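# Relay a ball by gutters into another arm's roofed box

## Task

Get the ball out of the gutter it starts in and into the box that stands at a different arm. The box has a roof and one open side; if it is shifted, lifted, rotated or tipped by more than a small amount, the task fails. The ball may be poured from one gutter into another and then into the box. If the ball drops noticeably below the level of the table tops while no robot is carrying it, the task fails. A gutter only holds the ball while its open end is higher; with the handle pointed straight up, the ball rolls out. Arm bases in metres, with heading in degrees counter-clockwise from +x: arm1 x=-1.71 y=+0.55 z=+0.92 facing -13; arm2 x=+0.00 y=+0.09 z=+0.92 facing -88; arm3 x=+1.71 y=+0.30 z=+0.94 facing -166. When finished, release everything and move the arms away. A result that stays in place only because a robot is holding it does not count. Nothing may be knocked or placed outside the work area.

## Robot and tools

Setup. There are three identical i2rt Big YAM arms: arm1, arm2 and arm3. Each has six revolute joints, a two-finger gripper, and a wrist camera (arm1_cam_wrist, arm2_cam_wrist, arm3_cam_wrist). With joints 1 and 6 at zero and the hand level and pointing ahead, the wrist camera rides on top of the hand and looks toward the fingertips. The hand reaches about 1.0 m from the joint-1 axis. Six fixed room cameras also watch the scene: cam_end_1, cam_end_2, cam_gap_1, cam_gap_2, cam_side and cam_top. Loose objects can sometimes be nudged briefly by outside disturbances.

Frame. Base positions and headings are given in one shared world frame. Its origin is on the floor and +z points up; headings are measured counter-clockwise from +x. The hand point is midway between the fingertips. The hand's z axis runs along the fingers, and the fingers open and close along its y axis. Every motion command is a joint-space target, not a Cartesian pose.

execute_actions. Argument "actions" is a list with either zero or one element. That element is an object keyed by arm name ("arm1", "arm2", "arm3"), so each arm gets its own entry. Under each arm is "joints", an object of absolute targets keyed by joint name. These are goal values, not offsets. Any subset of keys may be given.
- joint1_rad: -2.879 to 2.879. Base yaw; positive is counter-clockwise viewed from above; zero points the arm along its base heading.
- joint2_rad: 0 to 3.141. Shoulder; zero has the upper arm roughly level and pointing back; larger values raise it and then bring it forward.
- joint3_rad: 0 to 3.019. Elbow; zero is fully folded; larger values open it.
- joint4_rad: -1.692 to 1.57. Hand pitch; positive tilts the fingers up.
- joint5_rad: -1.57 to 1.57. Sideways hand swing; positive goes to the arm's right.
- joint6_rad: -2.094 to 2.094. Hand roll; positive is clockwise when seen from behind the hand.
- gripper_m: 0 to 0.093, in metres. This is the fingertip gap. Each pad can squeeze with about 50 to 62 N, and some grippers manage less.

A joint counts as done within these tolerances: ±0.045, ±0.14, ±0.09, ±0.055, ±0.03, ±0.035 rad, and ±0.003 m for the gripper. All commanded motions start together and may finish at different times. One action runs at most 15 s. Joints move at different speeds, so the hand can sweep a wide, unexpected path between postures.

Omitted joints or arms are not frozen; they may keep pushing toward an earlier target. An unknown key or an out-of-range value rejects the whole call, and nothing moves. Sending an empty list only returns state and images. The optional "cameras" argument lists which cameras to return: omitted, null or ["all"] gives all of them, and [] gives none. An unknown name rejects the call. The "pictures" line gives the order of the images.

wait: "seconds" from 0 to 10. It commands nothing new and returns the same output as an empty action.

zoom_image: "camera" is one camera name. "region" is [x0, y0, x1, y1] in pixels of that camera's most recent full image, with the origin at the top left and a maximum size of 504 by 504. Room cameras are 896x504 and wrist cameras are 504x504 fisheye.

finished_scene: "scene" is the current scene number. It holds the last command, ends the scene permanently, and reports success. The next scene's task arrives in its result. If you are resuming work, first send an empty execute_actions to learn the current scene and task.

Reading results. joint_status gives one outcome per commanded joint:
- off_target: came to rest short of the target and may still be pushing.
- contact_stop or time_out: the joint now holds where it stopped. Exception: after time_out a joint may keep a target, or one clipped to within 0.375, 0.375, 0.113, 0.225, 0.075, 0.3 rad of its position for joints 1 to 6. It keeps pushing and finishes by itself if the way clears. To relieve it, command its reported position.
- "joint command not followed" (with a "cause:" line) and not_followed: the self- and inter-arm collision check blocked that arm's joint targets. A gripper target in the same action still runs. The blocked targets may be retried on later actions until they become valid.
- limit_stop_at_motor_heat: an overheat stop happened. Resend the target; the remaining distance means nothing about contact.
on_its_own lists joints the call did not command, and "held at" is their target, not their position. After any stop, the remaining execute_actions, wait and finished_scene calls in that same reply are skipped. Very small target changes may not move a joint. A joint carrying a load can sag.

Safety. The arms do not yield on contact; they push hard. Avoid any hard squeeze between two arms, which fails the task and ends the run, and avoid hard impacts. The collision check can react too late and ignores fingers, gripper housings and wrist cameras. No state line reports arm-to-arm contact. Contact by a held or loose object does not count as a collision. A motor under sustained load heats up, even while you are thinking. MOTOR HOT warns at 85 °C. At 100 °C an OVER-TEMPERATURE FAULT makes that arm go limp and fall until it cools. Other arms keep moving when one stalls. The robots keep holding the last command while you reason. Avoid drops, slips, slams and needless pushing. Keep the box still, keep the ball above table height unless it is held, and finish with the grippers open and the arms clear.

Each tool is called after "Emit:" by a JSON object that holds its "name" and its "arguments".

## Session

I'll start by looking at the current state.

Emit:
{"name": "execute_actions", "arguments": {"actions": []}}

Scene clock: 0.00 s.
arm1.joint_positions: joint1_rad=-0.441 joint2_rad=+0.288 joint3_rad=+1.404 joint4_rad=-1.318 joint5_rad=+0.157 joint6_rad=+0.621 gripper_m=+0.095
arm1.joint_status: not commanded
arm1.hand: x=-1.6732 y=+0.4737 z=+1.5147 quat_wxyz=(-0.631, -0.508, -0.582, +0.073) (m; scene frame)
arm2.joint_positions: joint1_rad=-0.867 joint2_rad=+0.606 joint3_rad=+1.356 joint4_rad=-1.162 joint5_rad=-0.057 joint6_rad=+0.017 gripper_m=+0.094
arm2.joint_status: not commanded
arm2.hand: x=-0.1837 y=-0.0909 z=+1.4837 quat_wxyz=(-0.228, -0.777, -0.311, +0.497) (m; scene frame)
arm3.joint_positions: joint1_rad=+0.291 joint2_rad=+0.582 joint3_rad=+1.649 joint4_rad=-1.508 joint5_rad=-0.196 joint6_rad=+0.310 gripper_m=+0.095
arm3.joint_status: not commanded
arm3.hand: x=+1.6005 y=+0.1958 z=+1.5655 quat_wxyz=(-0.292, -0.832, -0.144, +0.450) (m; scene frame)
pictures: arm1_cam_wrist, arm2_cam_wrist, arm3_cam_wrist, cam_end_1, cam_end_2, cam_gap_1, cam_gap_2, cam_side, cam_top
Images, in order (width x height): arm1_cam_wrist 504x504, arm2_cam_wrist 504x504, arm3_cam_wrist 504x504, cam_end_1 896x504, cam_end_2 896x504, cam_gap_1 896x504, cam_gap_2 896x504, cam_side 896x504, cam_top 896x504.

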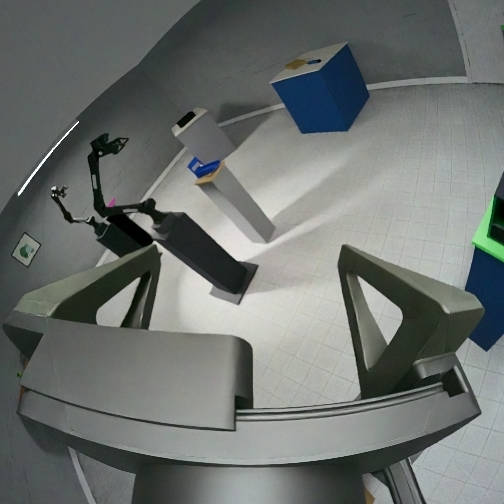

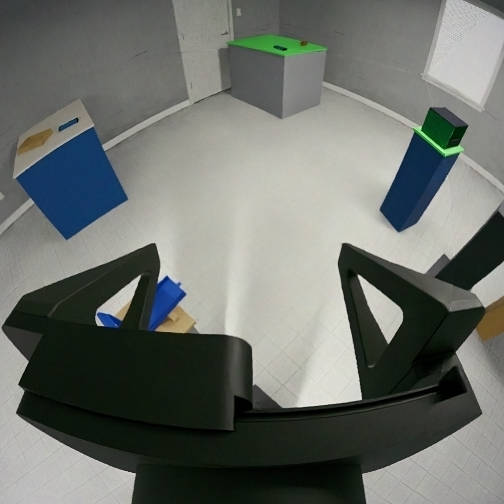

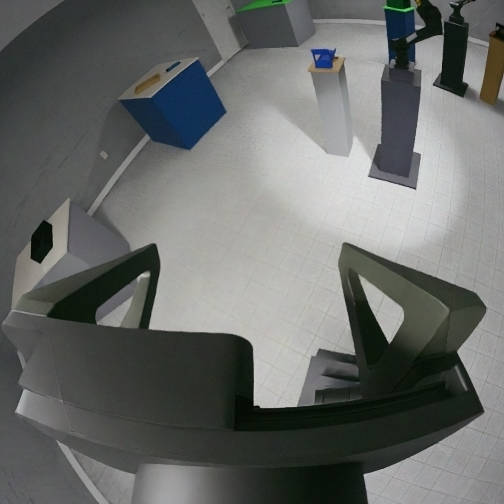

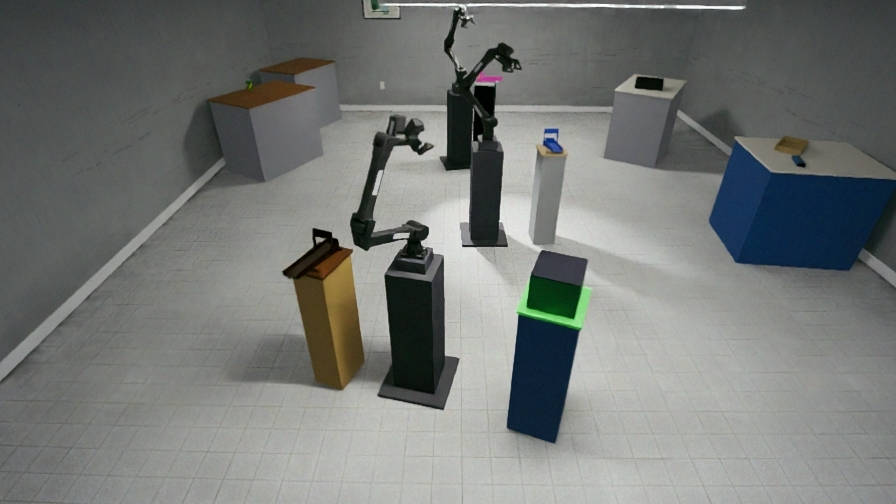

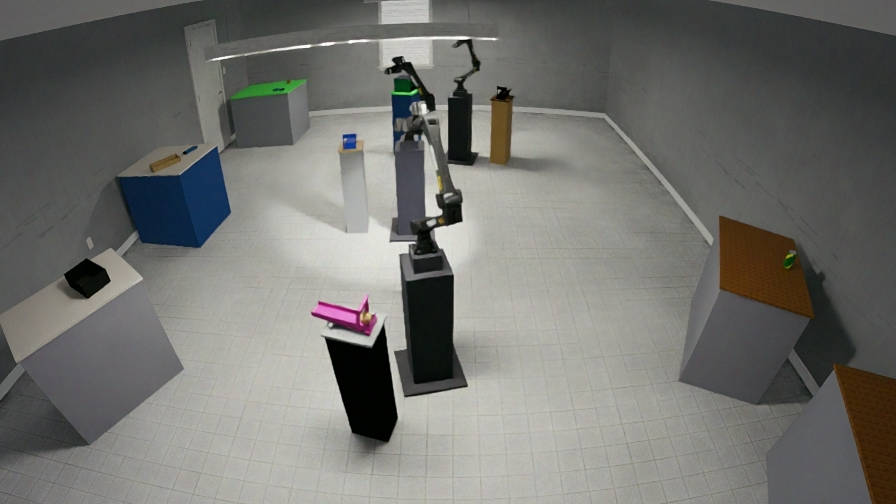

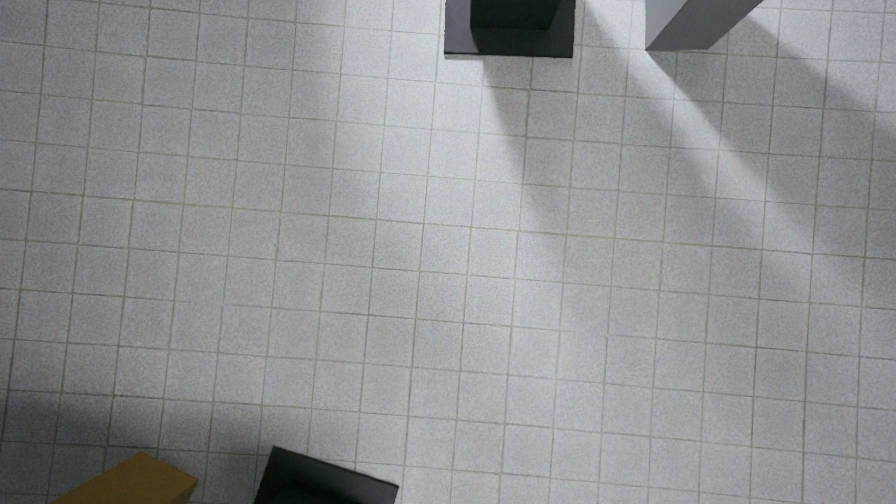

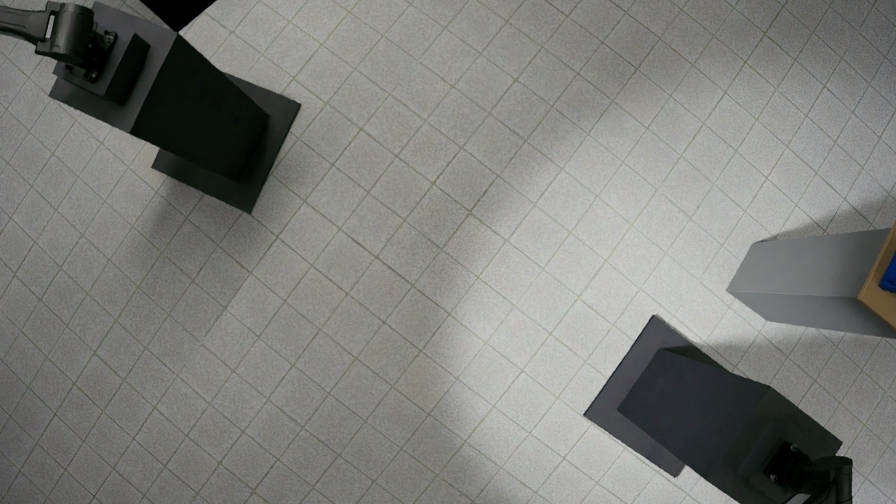

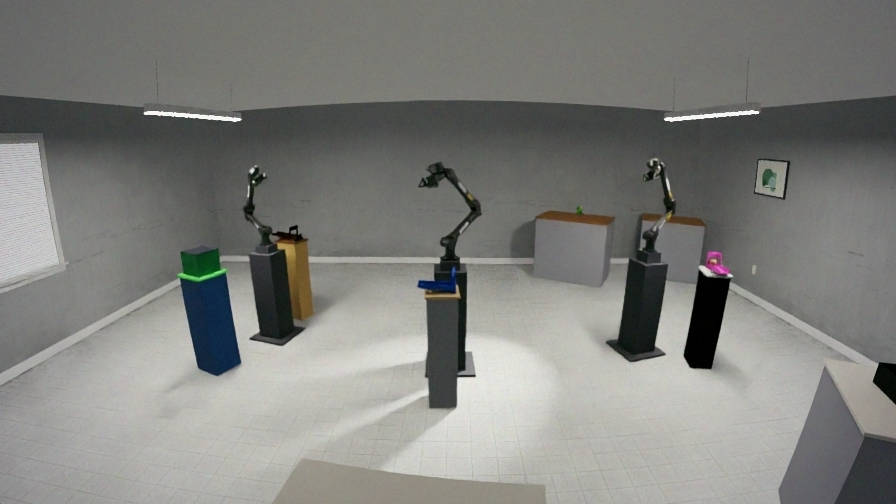

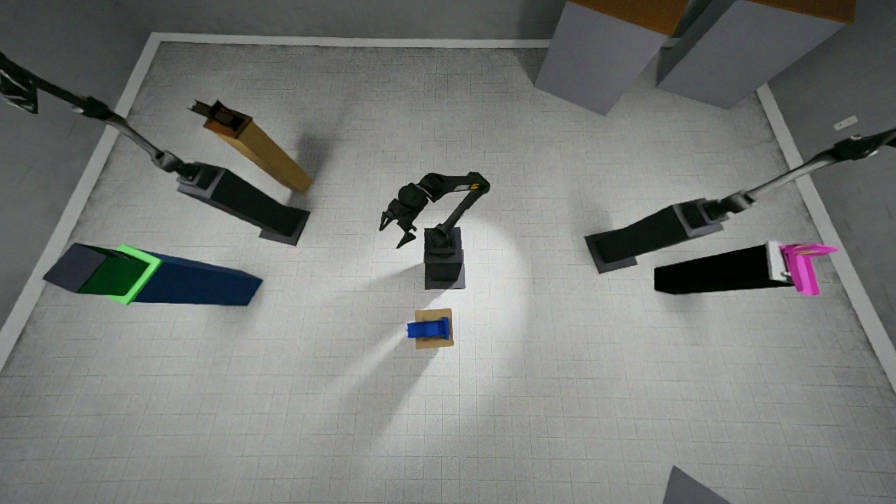

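Emit:
{"name": "zoom_image", "arguments": {"camera": "cam_end_2", "region": [290, 270, 410, 360]}}

Emit:
{"name": "zoom_image", "arguments": {"camera": "cam_end_1", "region": [260, 210, 380, 300]}}

Emit:
{"name": "zoom_image", "arguments": {"camera": "cam_side", "region": [400, 250, 480, 310]}}

Emit:
{"name": "zoom_image", "arguments": {"camera": "cam_top", "region": [390, 295, 470, 355]}}

Emit:
{"name": "zoom_image", "arguments": {"camera": "arm2_cam_wrist", "region": [390, 90, 490, 170]}}

Region (290, 270, 410, 360) of cam_end_2's 896x504 image, scaled by 4.200, with more detail than that image has; it fills the top 378 rows of this view, and the rest is white.

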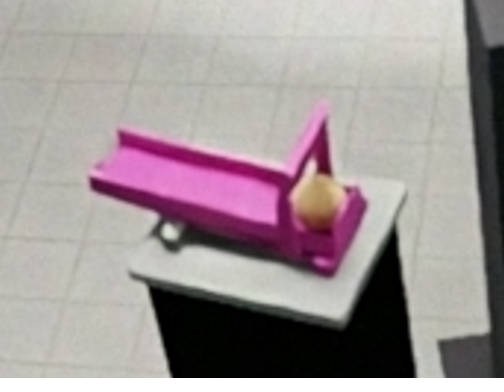

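Region (260, 210, 380, 300) of cam_end_1's 896x504 image, scaled by 4.200, with more detail than that image has; it fills the top 378 rows of this view, and the rest is white.

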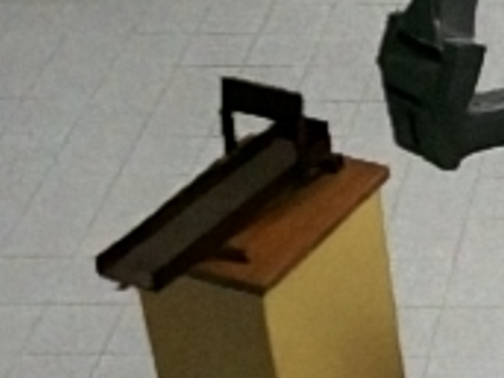

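Region (400, 250, 480, 310) of cam_side's 896x504 image, scaled by 6.300, with more detail than that image has; it fills the top 378 rows of this view, and the rest is white.

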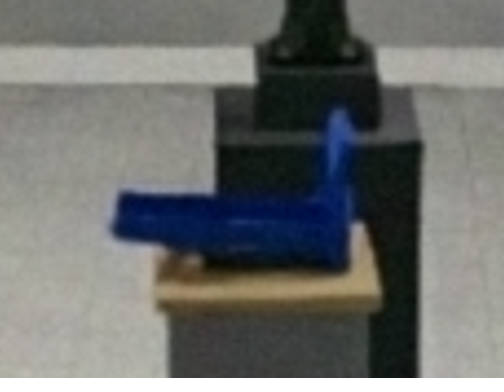

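Region (390, 295, 470, 355) of cam_top's 896x504 image, scaled by 6.300, with more detail than that image has; it fills the top 378 rows of this view, and the rest is white.

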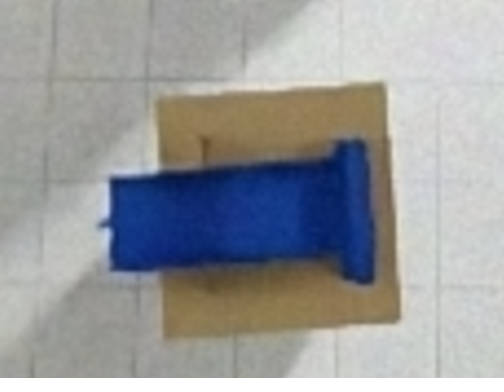

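Region (390, 90, 490, 170) of arm2_cam_wrist's 504x504 image, scaled by 5.040, with more detail than that image has; it fills the top 403 rows of this view, and the rest is white.

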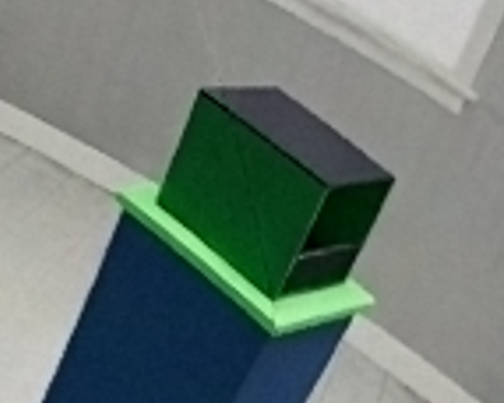

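Emit:
{"name": "execute_actions", "arguments": {"actions": [{"arm1": {"joints": {"joint1_rad": 1.71, "joint2_rad": 1.8, "joint3_rad": 1.75, "joint4_rad": -1.52, "joint5_rad": 0.0, "joint6_rad": 0.0}}, "arm2": {"joints": {"joint1_rad": -0.02, "joint2_rad": 1.7, "joint3_rad": 1.65, "joint4_rad": -1.52, "joint5_rad": 0.0, "joint6_rad": 0.0}}, "arm3": {"joints": {"joint1_rad": 2.40, "joint2_rad": 1.8, "joint3_rad": 1.75, "joint4_rad": -1.52, "joint5_rad": 0.0, "joint6_rad": 0.0}}}], "cameras": ["arm1_cam_wrist", "arm2_cam_wrist", "arm3_cam_wrist", "cam_end_1", "cam_end_2", "cam_side"]}}

Scene clock: 4.43 s.
arm1.joint_positions: joint1_rad=+1.713 joint2_rad=+1.806 joint3_rad=+1.749 joint4_rad=-1.508 joint5_rad=-0.002 joint6_rad=+0.013 gripper_m=+0.095
arm1.joint_status: all done
arm1.hand: x=-1.6668 y=+1.1067 z=+1.1366 quat_wxyz=(-0.008, +0.670, -0.743, -0.001) (m; scene frame)
arm2.joint_positions: joint1_rad=-0.009 joint2_rad=+1.709 joint3_rad=+1.634 joint4_rad=-1.512 joint5_rad=+0.000 joint6_rad=+0.008 gripper_m=+0.094
arm2.joint_status: all done
arm2.hand: x=+0.0151 y=-0.4309 z=+1.1435 quat_wxyz=(+0.002, -0.698, -0.716, -0.007) (m; scene frame)
arm3.joint_positions: joint1_rad=+2.406 joint2_rad=+1.812 joint3_rad=+1.744 joint4_rad=-1.512 joint5_rad=+0.000 joint6_rad=+0.005 gripper_m=+0.095
arm3.joint_status: all done
arm3.hand: x=+2.2028 y=+0.0332 z=+1.1538 quat_wxyz=(+0.001, -0.249, -0.969, -0.003) (m; scene frame)
pictures: arm1_cam_wrist, arm2_cam_wrist, arm3_cam_wrist, cam_end_1, cam_end_2, cam_side
Images, in order (width x height): arm1_cam_wrist 504x504, arm2_cam_wrist 504x504, arm3_cam_wrist 504x504, cam_end_1 896x504, cam_end_2 896x504, cam_side 896x504.

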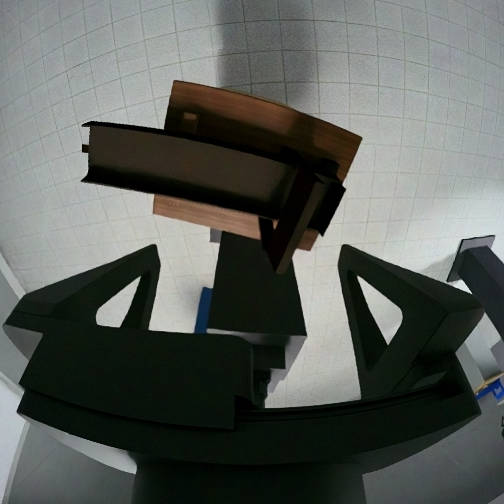

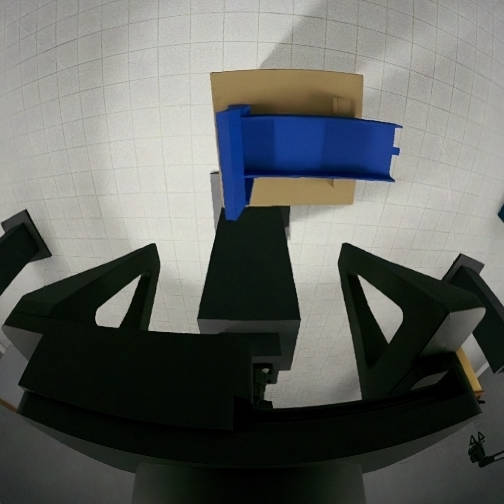

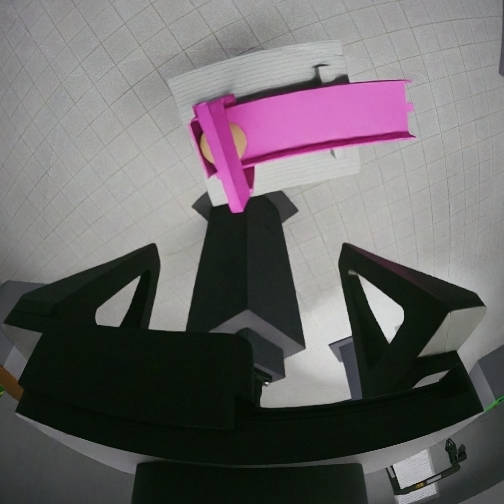

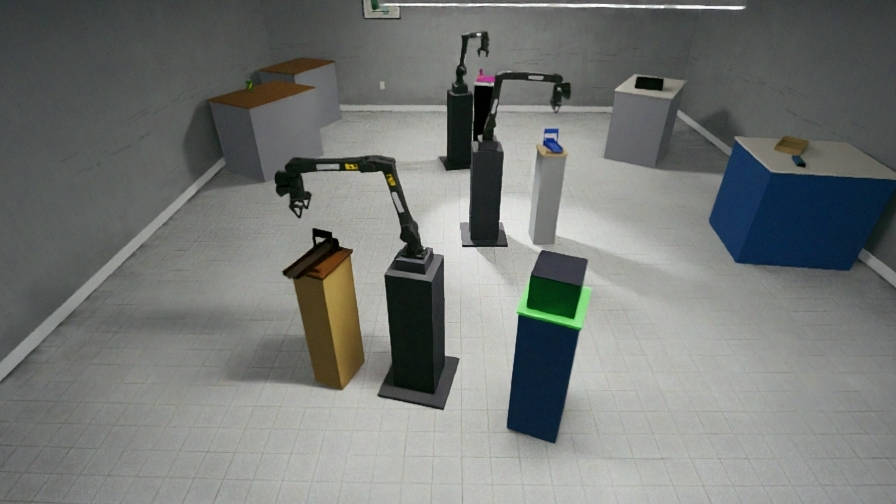

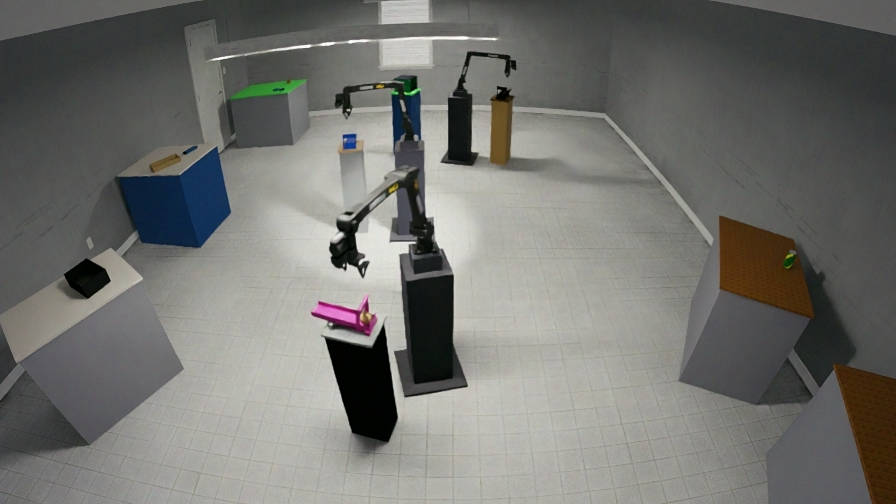

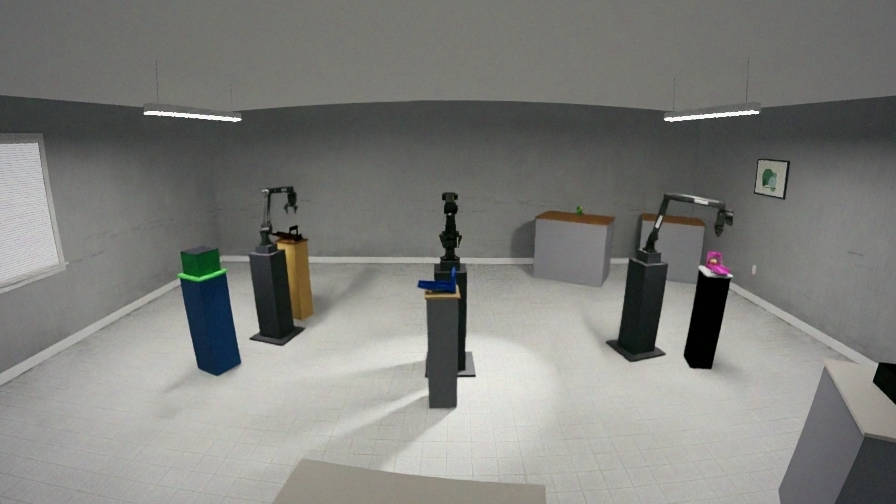

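Emit:
{"name": "execute_actions", "arguments": {"actions": [{"arm1": {"joints": {"joint1_rad": 1.554, "joint2_rad": 1.685, "joint3_rad": 1.365, "joint4_rad": -1.24, "joint5_rad": -0.15, "joint6_rad": 0.12}}, "arm2": {"joints": {"joint1_rad": 0.074, "joint2_rad": 1.733, "joint3_rad": 1.43, "joint4_rad": -1.255, "joint5_rad": 0.15, "joint6_rad": 0.04}}, "arm3": {"joints": {"joint1_rad": 2.52, "joint2_rad": 1.843, "joint3_rad": 1.522, "joint4_rad": -1.22, "joint5_rad": 0.2, "joint6_rad": -0.13}}}], "cameras": ["arm1_cam_wrist", "arm2_cam_wrist", "arm3_cam_wrist", "cam_end_1", "cam_end_2", "cam_side"]}}

Scene clock: 8.17 s.
arm1.joint_positions: joint1_rad=+1.544 joint2_rad=+1.682 joint3_rad=+1.372 joint4_rad=-1.253 joint5_rad=-0.147 joint6_rad=+0.105 gripper_m=+0.095
arm1.joint_status: all done
arm1.hand: x=-1.6125 y=+1.0371 z=+1.0604 quat_wxyz=(+0.038, +0.566, -0.822, -0.057) (m; scene frame)
arm2.joint_positions: joint1_rad=+0.081 joint2_rad=+1.723 joint3_rad=+1.428 joint4_rad=-1.265 joint5_rad=+0.146 joint6_rad=+0.031 gripper_m=+0.094
arm2.joint_status: all done
arm2.hand: x=+0.0368 y=-0.4269 z=+1.0617 quat_wxyz=(+0.040, -0.673, -0.737, +0.058) (m; scene frame)
arm3.joint_positions: joint1_rad=+2.522 joint2_rad=+1.844 joint3_rad=+1.524 joint4_rad=-1.229 joint5_rad=+0.196 joint6_rad=-0.123 gripper_m=+0.095
arm3.joint_status: all done
arm3.hand: x=+2.2189 y=+0.0607 z=+1.0580 quat_wxyz=(+0.010, -0.129, -0.987, +0.096) (m; scene frame)
pictures: arm1_cam_wrist, arm2_cam_wrist, arm3_cam_wrist, cam_end_1, cam_end_2, cam_side
Images, in order (width x height): arm1_cam_wrist 504x504, arm2_cam_wrist 504x504, arm3_cam_wrist 504x504, cam_end_1 896x504, cam_end_2 896x504, cam_side 896x504.

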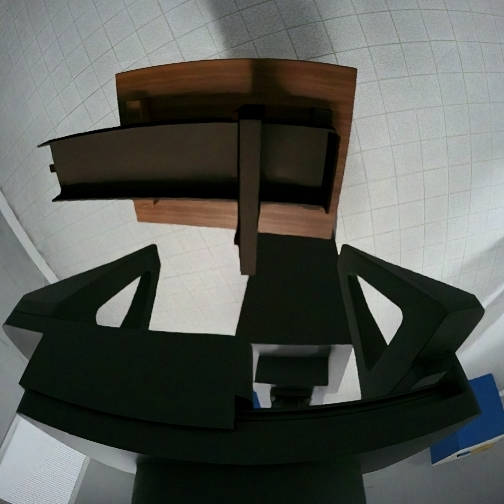

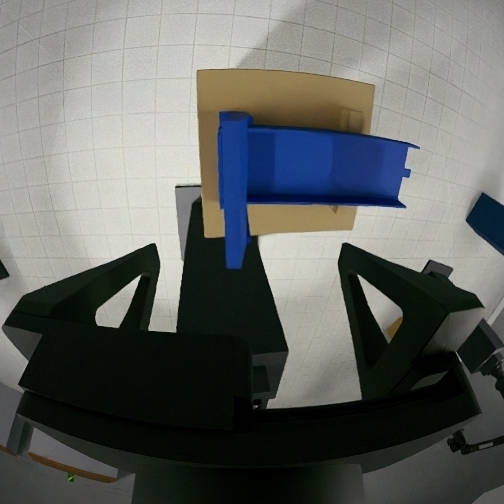

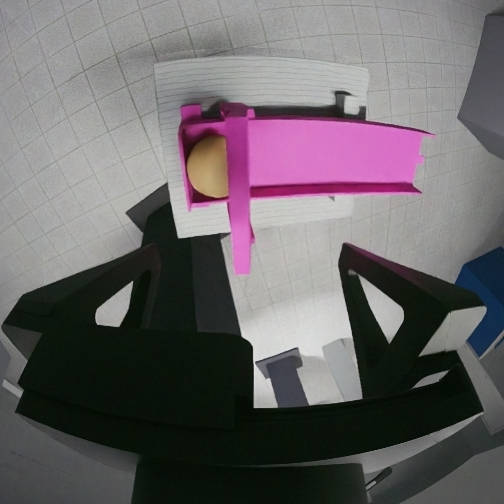

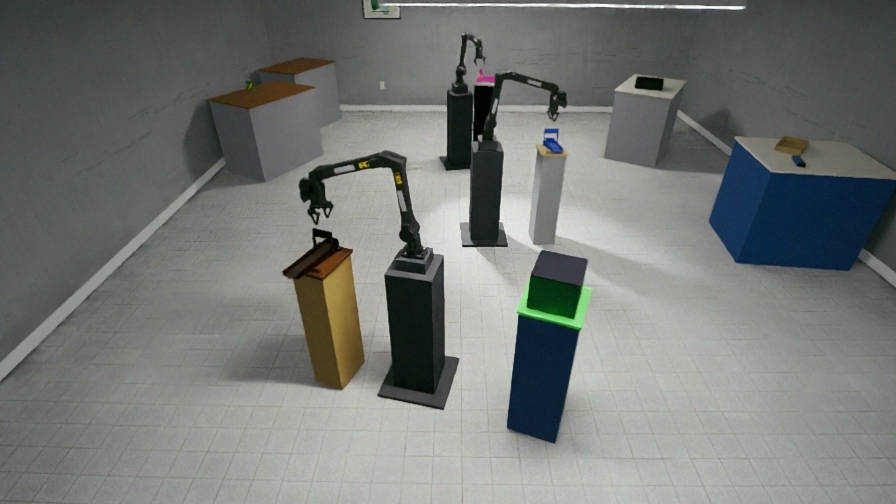

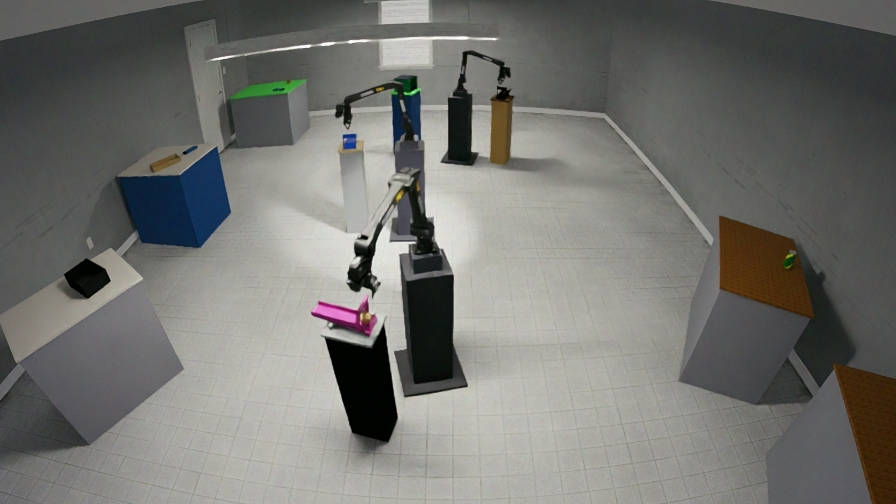

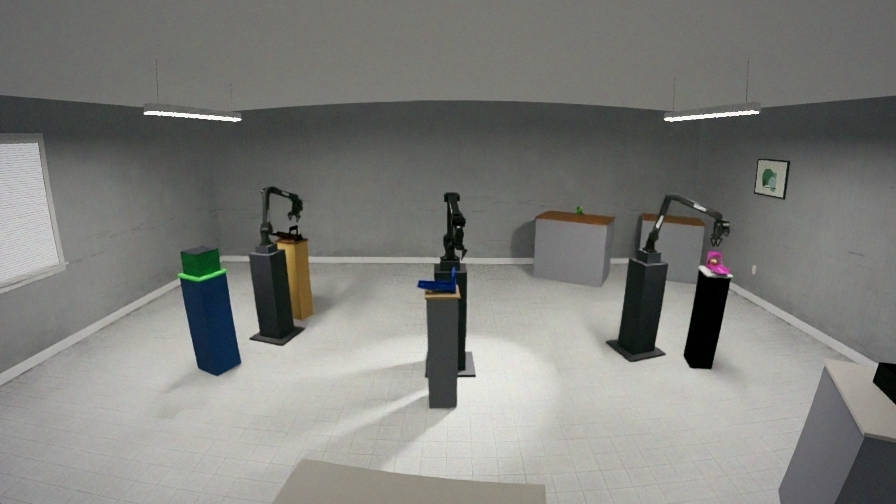

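Emit:
{"name": "zoom_image", "arguments": {"camera": "arm3_cam_wrist", "region": [150, 60, 350, 290]}}

Emit:
{"name": "zoom_image", "arguments": {"camera": "arm1_cam_wrist", "region": [150, 60, 350, 290]}}

Emit:
{"name": "zoom_image", "arguments": {"camera": "arm2_cam_wrist", "region": [150, 60, 350, 290]}}

Emit:
{"name": "zoom_image", "arguments": {"camera": "cam_end_2", "region": [290, 240, 410, 350]}}

Emit:
{"name": "zoom_image", "arguments": {"camera": "cam_end_1", "region": [260, 180, 380, 290]}}

Region (150, 60, 350, 290) of arm3_cam_wrist's 504x504 image, scaled by 2.191, with more detail than that image has; it fills the left 438 columns of this view, and the rest is white.

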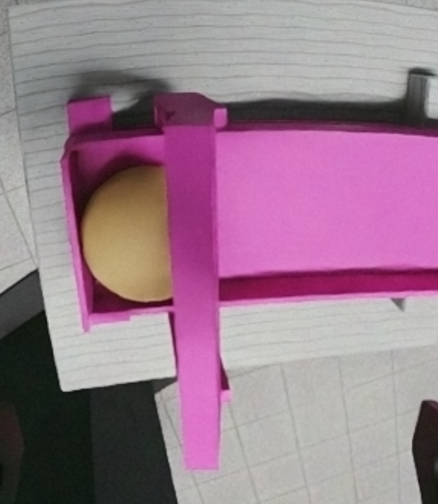

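Region (150, 60, 350, 290) of arm1_cam_wrist's 504x504 image, scaled by 2.191, with more detail than that image has; it fills the left 438 columns of this view, and the rest is white.

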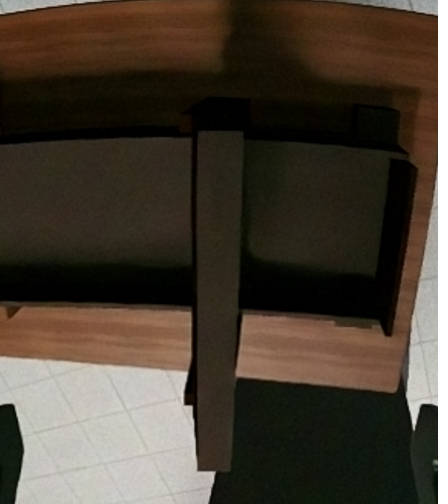

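Region (150, 60, 350, 290) of arm2_cam_wrist's 504x504 image, scaled by 2.191, with more detail than that image has; it fills the left 438 columns of this view, and the rest is white.

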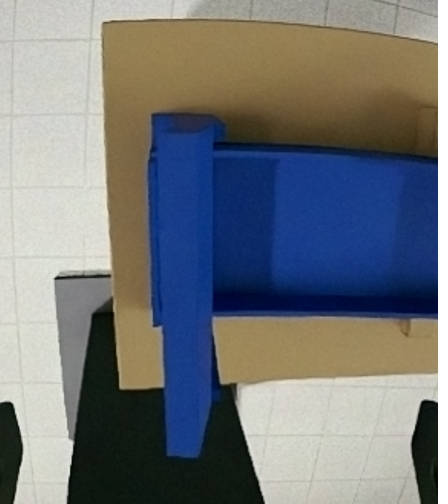

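Region (290, 240, 410, 350) of cam_end_2's 896x504 image, scaled by 4.200, with more detail than that image has; it fills the top 462 rows of this view, and the rest is white.

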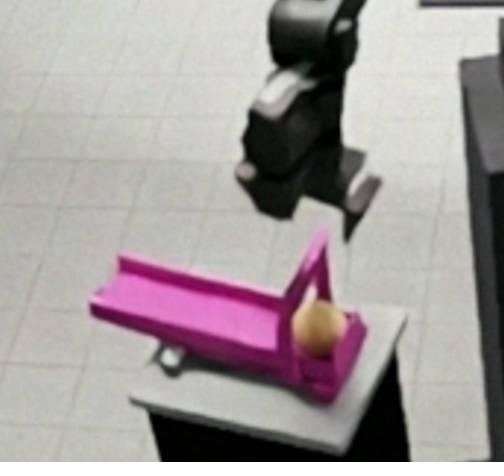

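Region (260, 180, 380, 290) of cam_end_1's 896x504 image, scaled by 4.200, with more detail than that image has; it fills the top 462 rows of this view, and the rest is white.

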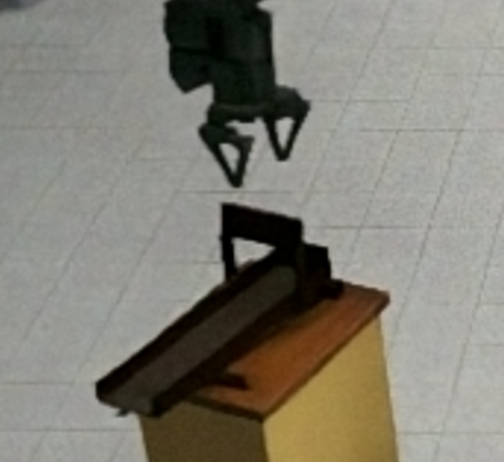

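Emit:
{"name": "execute_actions", "arguments": {"actions": [{"arm1": {"joints": {"joint1_rad": 1.568, "joint2_rad": 1.752, "joint3_rad": 1.23, "joint4_rad": -1.03, "joint5_rad": -0.15, "joint6_rad": 0.16, "gripper_m": 0.06}}, "arm2": {"joints": {"joint1_rad": 0.074, "joint2_rad": 1.803, "joint3_rad": 1.27, "joint4_rad": -1.033, "joint5_rad": 0.15, "joint6_rad": 0.08, "gripper_m": 0.06}}, "arm3": {"joints": {"joint1_rad": 2.505, "joint2_rad": 1.912, "joint3_rad": 1.398, "joint4_rad": -1.025, "joint5_rad": 0.2, "joint6_rad": -0.157, "gripper_m": 0.06}}}], "cameras": ["arm1_cam_wrist", "arm2_cam_wrist", "arm3_cam_wrist", "cam_end_1", "cam_end_2", "cam_side"]}}

Scene clock: 10.30 s.
arm1.joint_positions: joint1_rad=+1.558 joint2_rad=+1.752 joint3_rad=+1.235 joint4_rad=-1.043 joint5_rad=-0.148 joint6_rad=+0.145 gripper_m=+0.060
arm1.joint_status: all done
arm1.hand: x=-1.6198 y=+1.0339 z=+0.9792 quat_wxyz=(+0.039, +0.555, -0.829, -0.057) (m; scene frame)
arm2.joint_positions: joint1_rad=+0.081 joint2_rad=+1.805 joint3_rad=+1.263 joint4_rad=-1.042 joint5_rad=+0.146 joint6_rad=+0.071 gripper_m=+0.060
arm2.joint_status: all done
arm2.hand: x=+0.0356 y=-0.4123 z=+0.9638 quat_wxyz=(+0.048, -0.687, -0.724, +0.051) (m; scene frame)
arm3.joint_positions: joint1_rad=+2.509 joint2_rad=+1.917 joint3_rad=+1.398 joint4_rad=-1.034 joint5_rad=+0.196 joint6_rad=-0.150 gripper_m=+0.060
arm3.joint_status: all done
arm3.hand: x=+2.2097 y=+0.0571 z=+0.9750 quat_wxyz=(+0.014, -0.122, -0.988, +0.095) (m; scene frame)
pictures: arm1_cam_wrist, arm2_cam_wrist, arm3_cam_wrist, cam_end_1, cam_end_2, cam_side
Images, in order (width x height): arm1_cam_wrist 504x504, arm2_cam_wrist 504x504, arm3_cam_wrist 504x504, cam_end_1 896x504, cam_end_2 896x504, cam_side 896x504.

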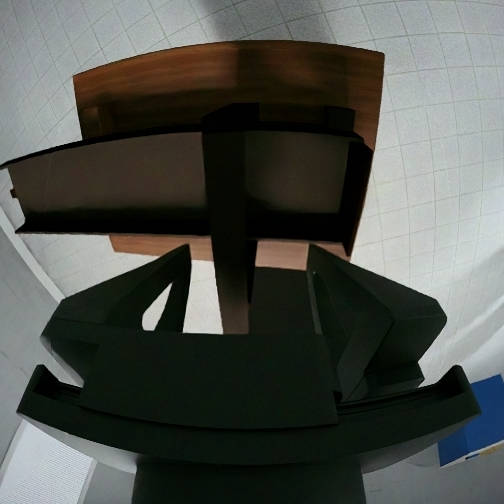

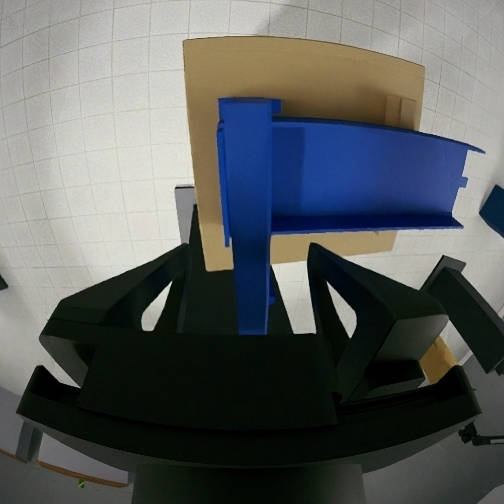

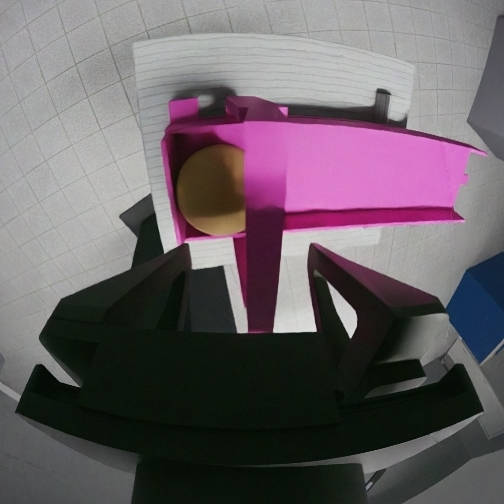

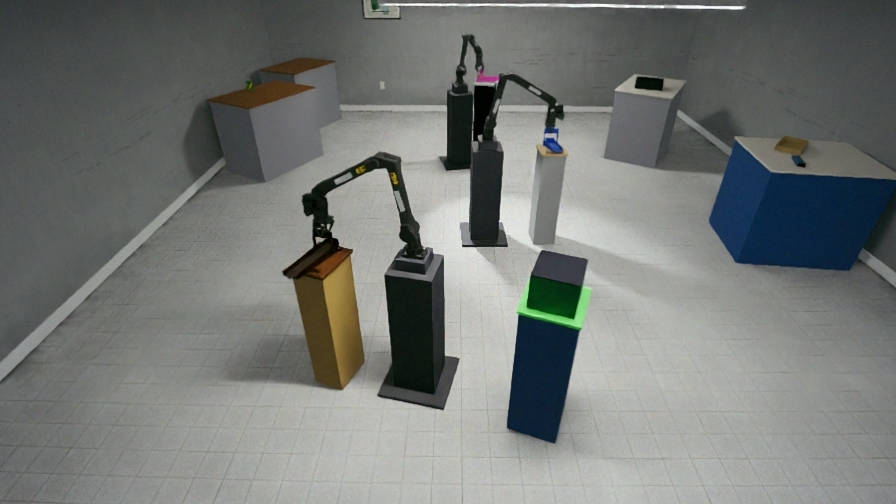

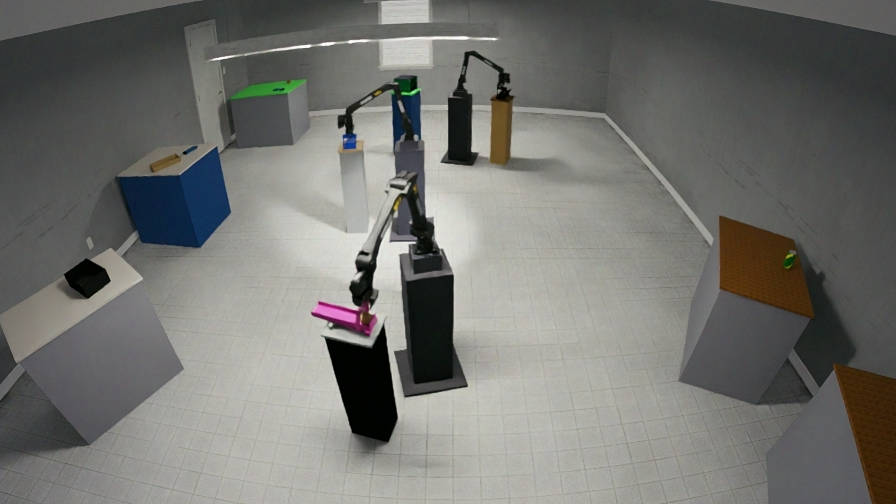

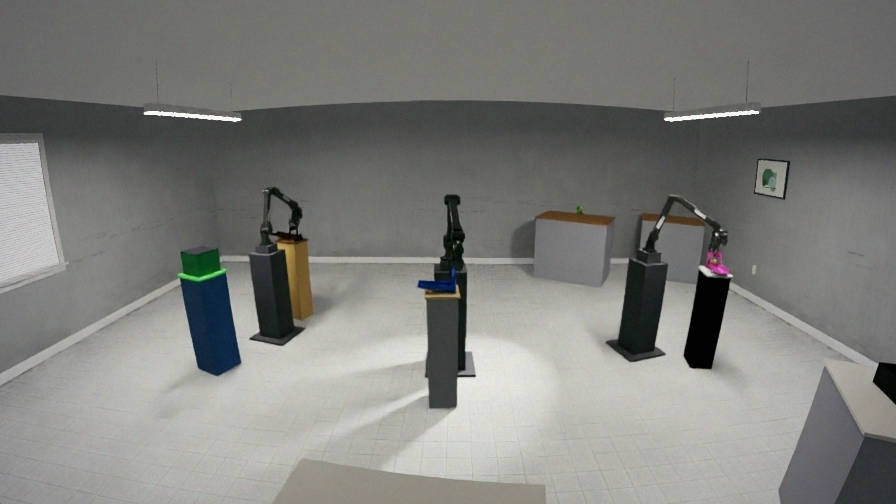

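Emit:
{"name": "zoom_image", "arguments": {"camera": "arm3_cam_wrist", "region": [150, 80, 350, 340]}}

Emit:
{"name": "zoom_image", "arguments": {"camera": "cam_side", "region": [690, 225, 740, 280]}}

Emit:
{"name": "zoom_image", "arguments": {"camera": "cam_end_1", "region": [280, 190, 360, 270]}}

Emit:
{"name": "zoom_image", "arguments": {"camera": "cam_end_1", "region": [525, 100, 585, 160]}}

Emit:
{"name": "zoom_image", "arguments": {"camera": "cam_end_2", "region": [320, 270, 400, 345]}}

Region (150, 80, 350, 340) of arm3_cam_wrist's 504x504 image, scaled by 1.938, with more detail than that image has; it fills the left 388 columns of this view, and the rest is white.

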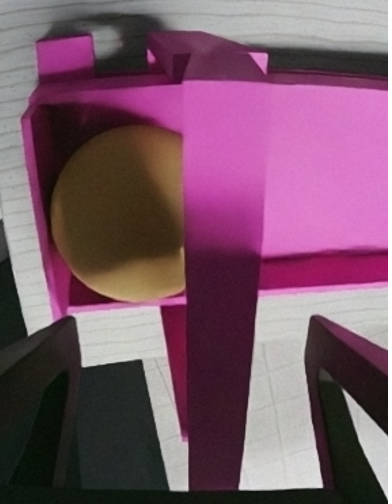

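Region (690, 225, 740, 280) of cam_side's 896x504 image, scaled by 9.164, with more detail than that image has; it fills the left 458 columns of this view, and the rest is white.

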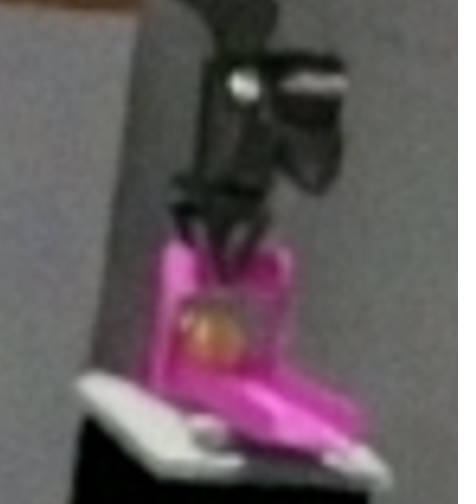

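Region (280, 190, 360, 270) of cam_end_1's 896x504 image, scaled by 6.300, with more detail than that image has.

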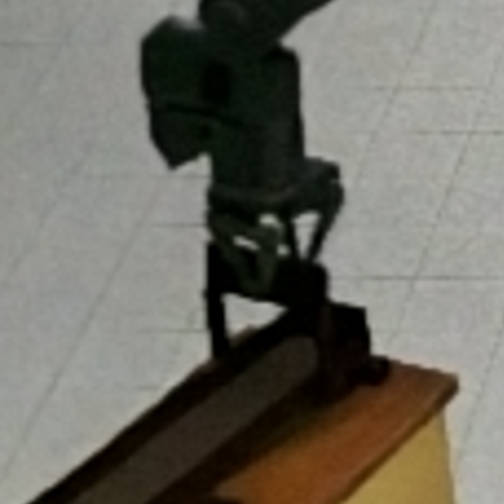

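Region (525, 100, 585, 160) of cam_end_1's 896x504 image, scaled by 8.400, with more detail than that image has.

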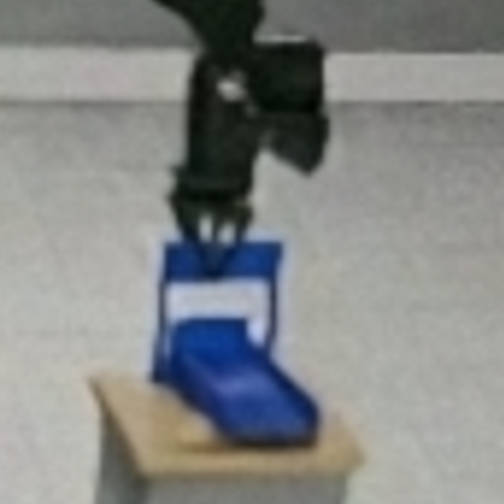

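Region (320, 270, 400, 345) of cam_end_2's 896x504 image, scaled by 6.300, with more detail than that image has; it fills the top 472 rows of this view, and the rest is white.

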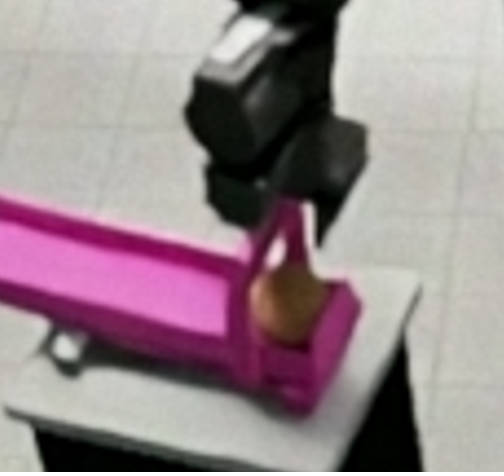

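Emit:
{"name": "execute_actions", "arguments": {"actions": [{"arm1": {"joints": {"joint1_rad": 1.588, "joint2_rad": 1.77, "joint3_rad": 1.214, "joint4_rad": -1.0, "joint6_rad": 0.175, "gripper_m": 0.045}}, "arm2": {"joints": {"joint2_rad": 1.831, "joint3_rad": 1.29, "joint4_rad": -1.007, "gripper_m": 0.045}}, "arm3": {"joints": {"joint1_rad": 2.49, "joint2_rad": 1.932, "joint3_rad": 1.383, "joint4_rad": -0.995, "gripper_m": 0.045}}}], "cameras": ["arm1_cam_wrist", "arm2_cam_wrist", "arm3_cam_wrist"]}}

Scene clock: 19.20 s.
arm1.joint_positions: joint1_rad=+1.579 joint2_rad=+1.752 joint3_rad=+1.235 joint4_rad=-1.013 joint5_rad=-0.148 joint6_rad=+0.160 gripper_m=+0.045
arm1.joint_status: all done
arm1.hand: x=-1.6287 y=+1.0430 z=+0.9793 quat_wxyz=(+0.029, +0.559, -0.826, -0.067) (m; scene frame)
arm2.joint_positions: joint1_rad=+0.081 joint2_rad=+1.805 joint3_rad=+1.263 joint4_rad=-1.017 joint5_rad=+0.146 joint6_rad=+0.071 gripper_m=+0.045
arm2.joint_status: all done
arm2.hand: x=+0.0363 y=-0.4183 z=+0.9638 quat_wxyz=(+0.039, -0.687, -0.723, +0.059) (m; scene frame)
arm3.joint_positions: joint1_rad=+2.493 joint2_rad=+1.917 joint3_rad=+1.398 joint4_rad=-1.004 joint5_rad=+0.196 joint6_rad=-0.150 gripper_m=+0.045
arm3.joint_status: all done
arm3.hand: x=+2.2124 y=+0.0463 z=+0.9752 quat_wxyz=(+0.001, -0.132, -0.986, +0.099) (m; scene frame)
pictures: arm1_cam_wrist, arm2_cam_wrist, arm3_cam_wrist
Images, in order (width x height): arm1_cam_wrist 504x504, arm2_cam_wrist 504x504, arm3_cam_wrist 504x504.

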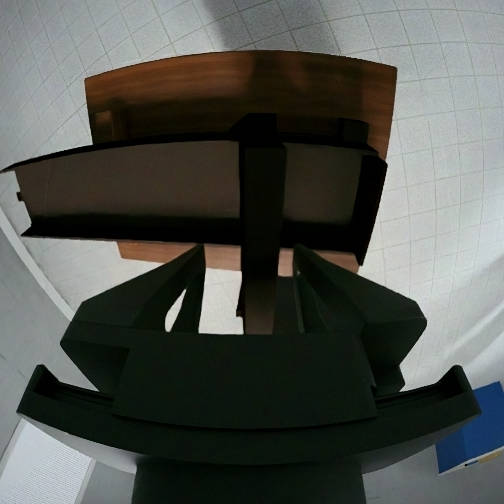

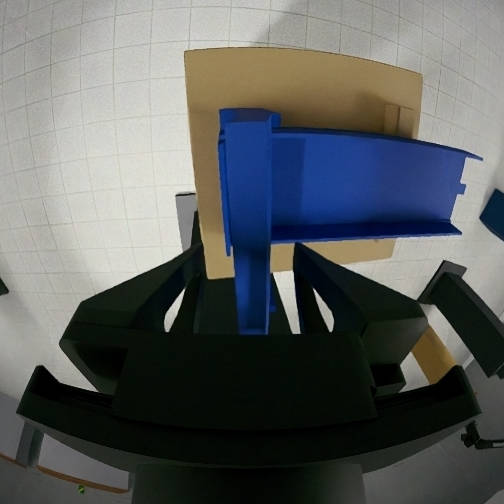

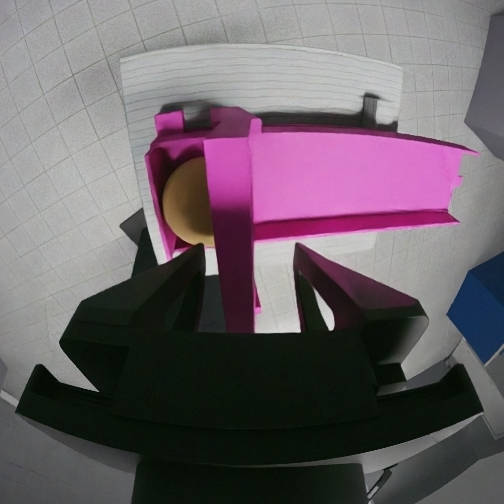

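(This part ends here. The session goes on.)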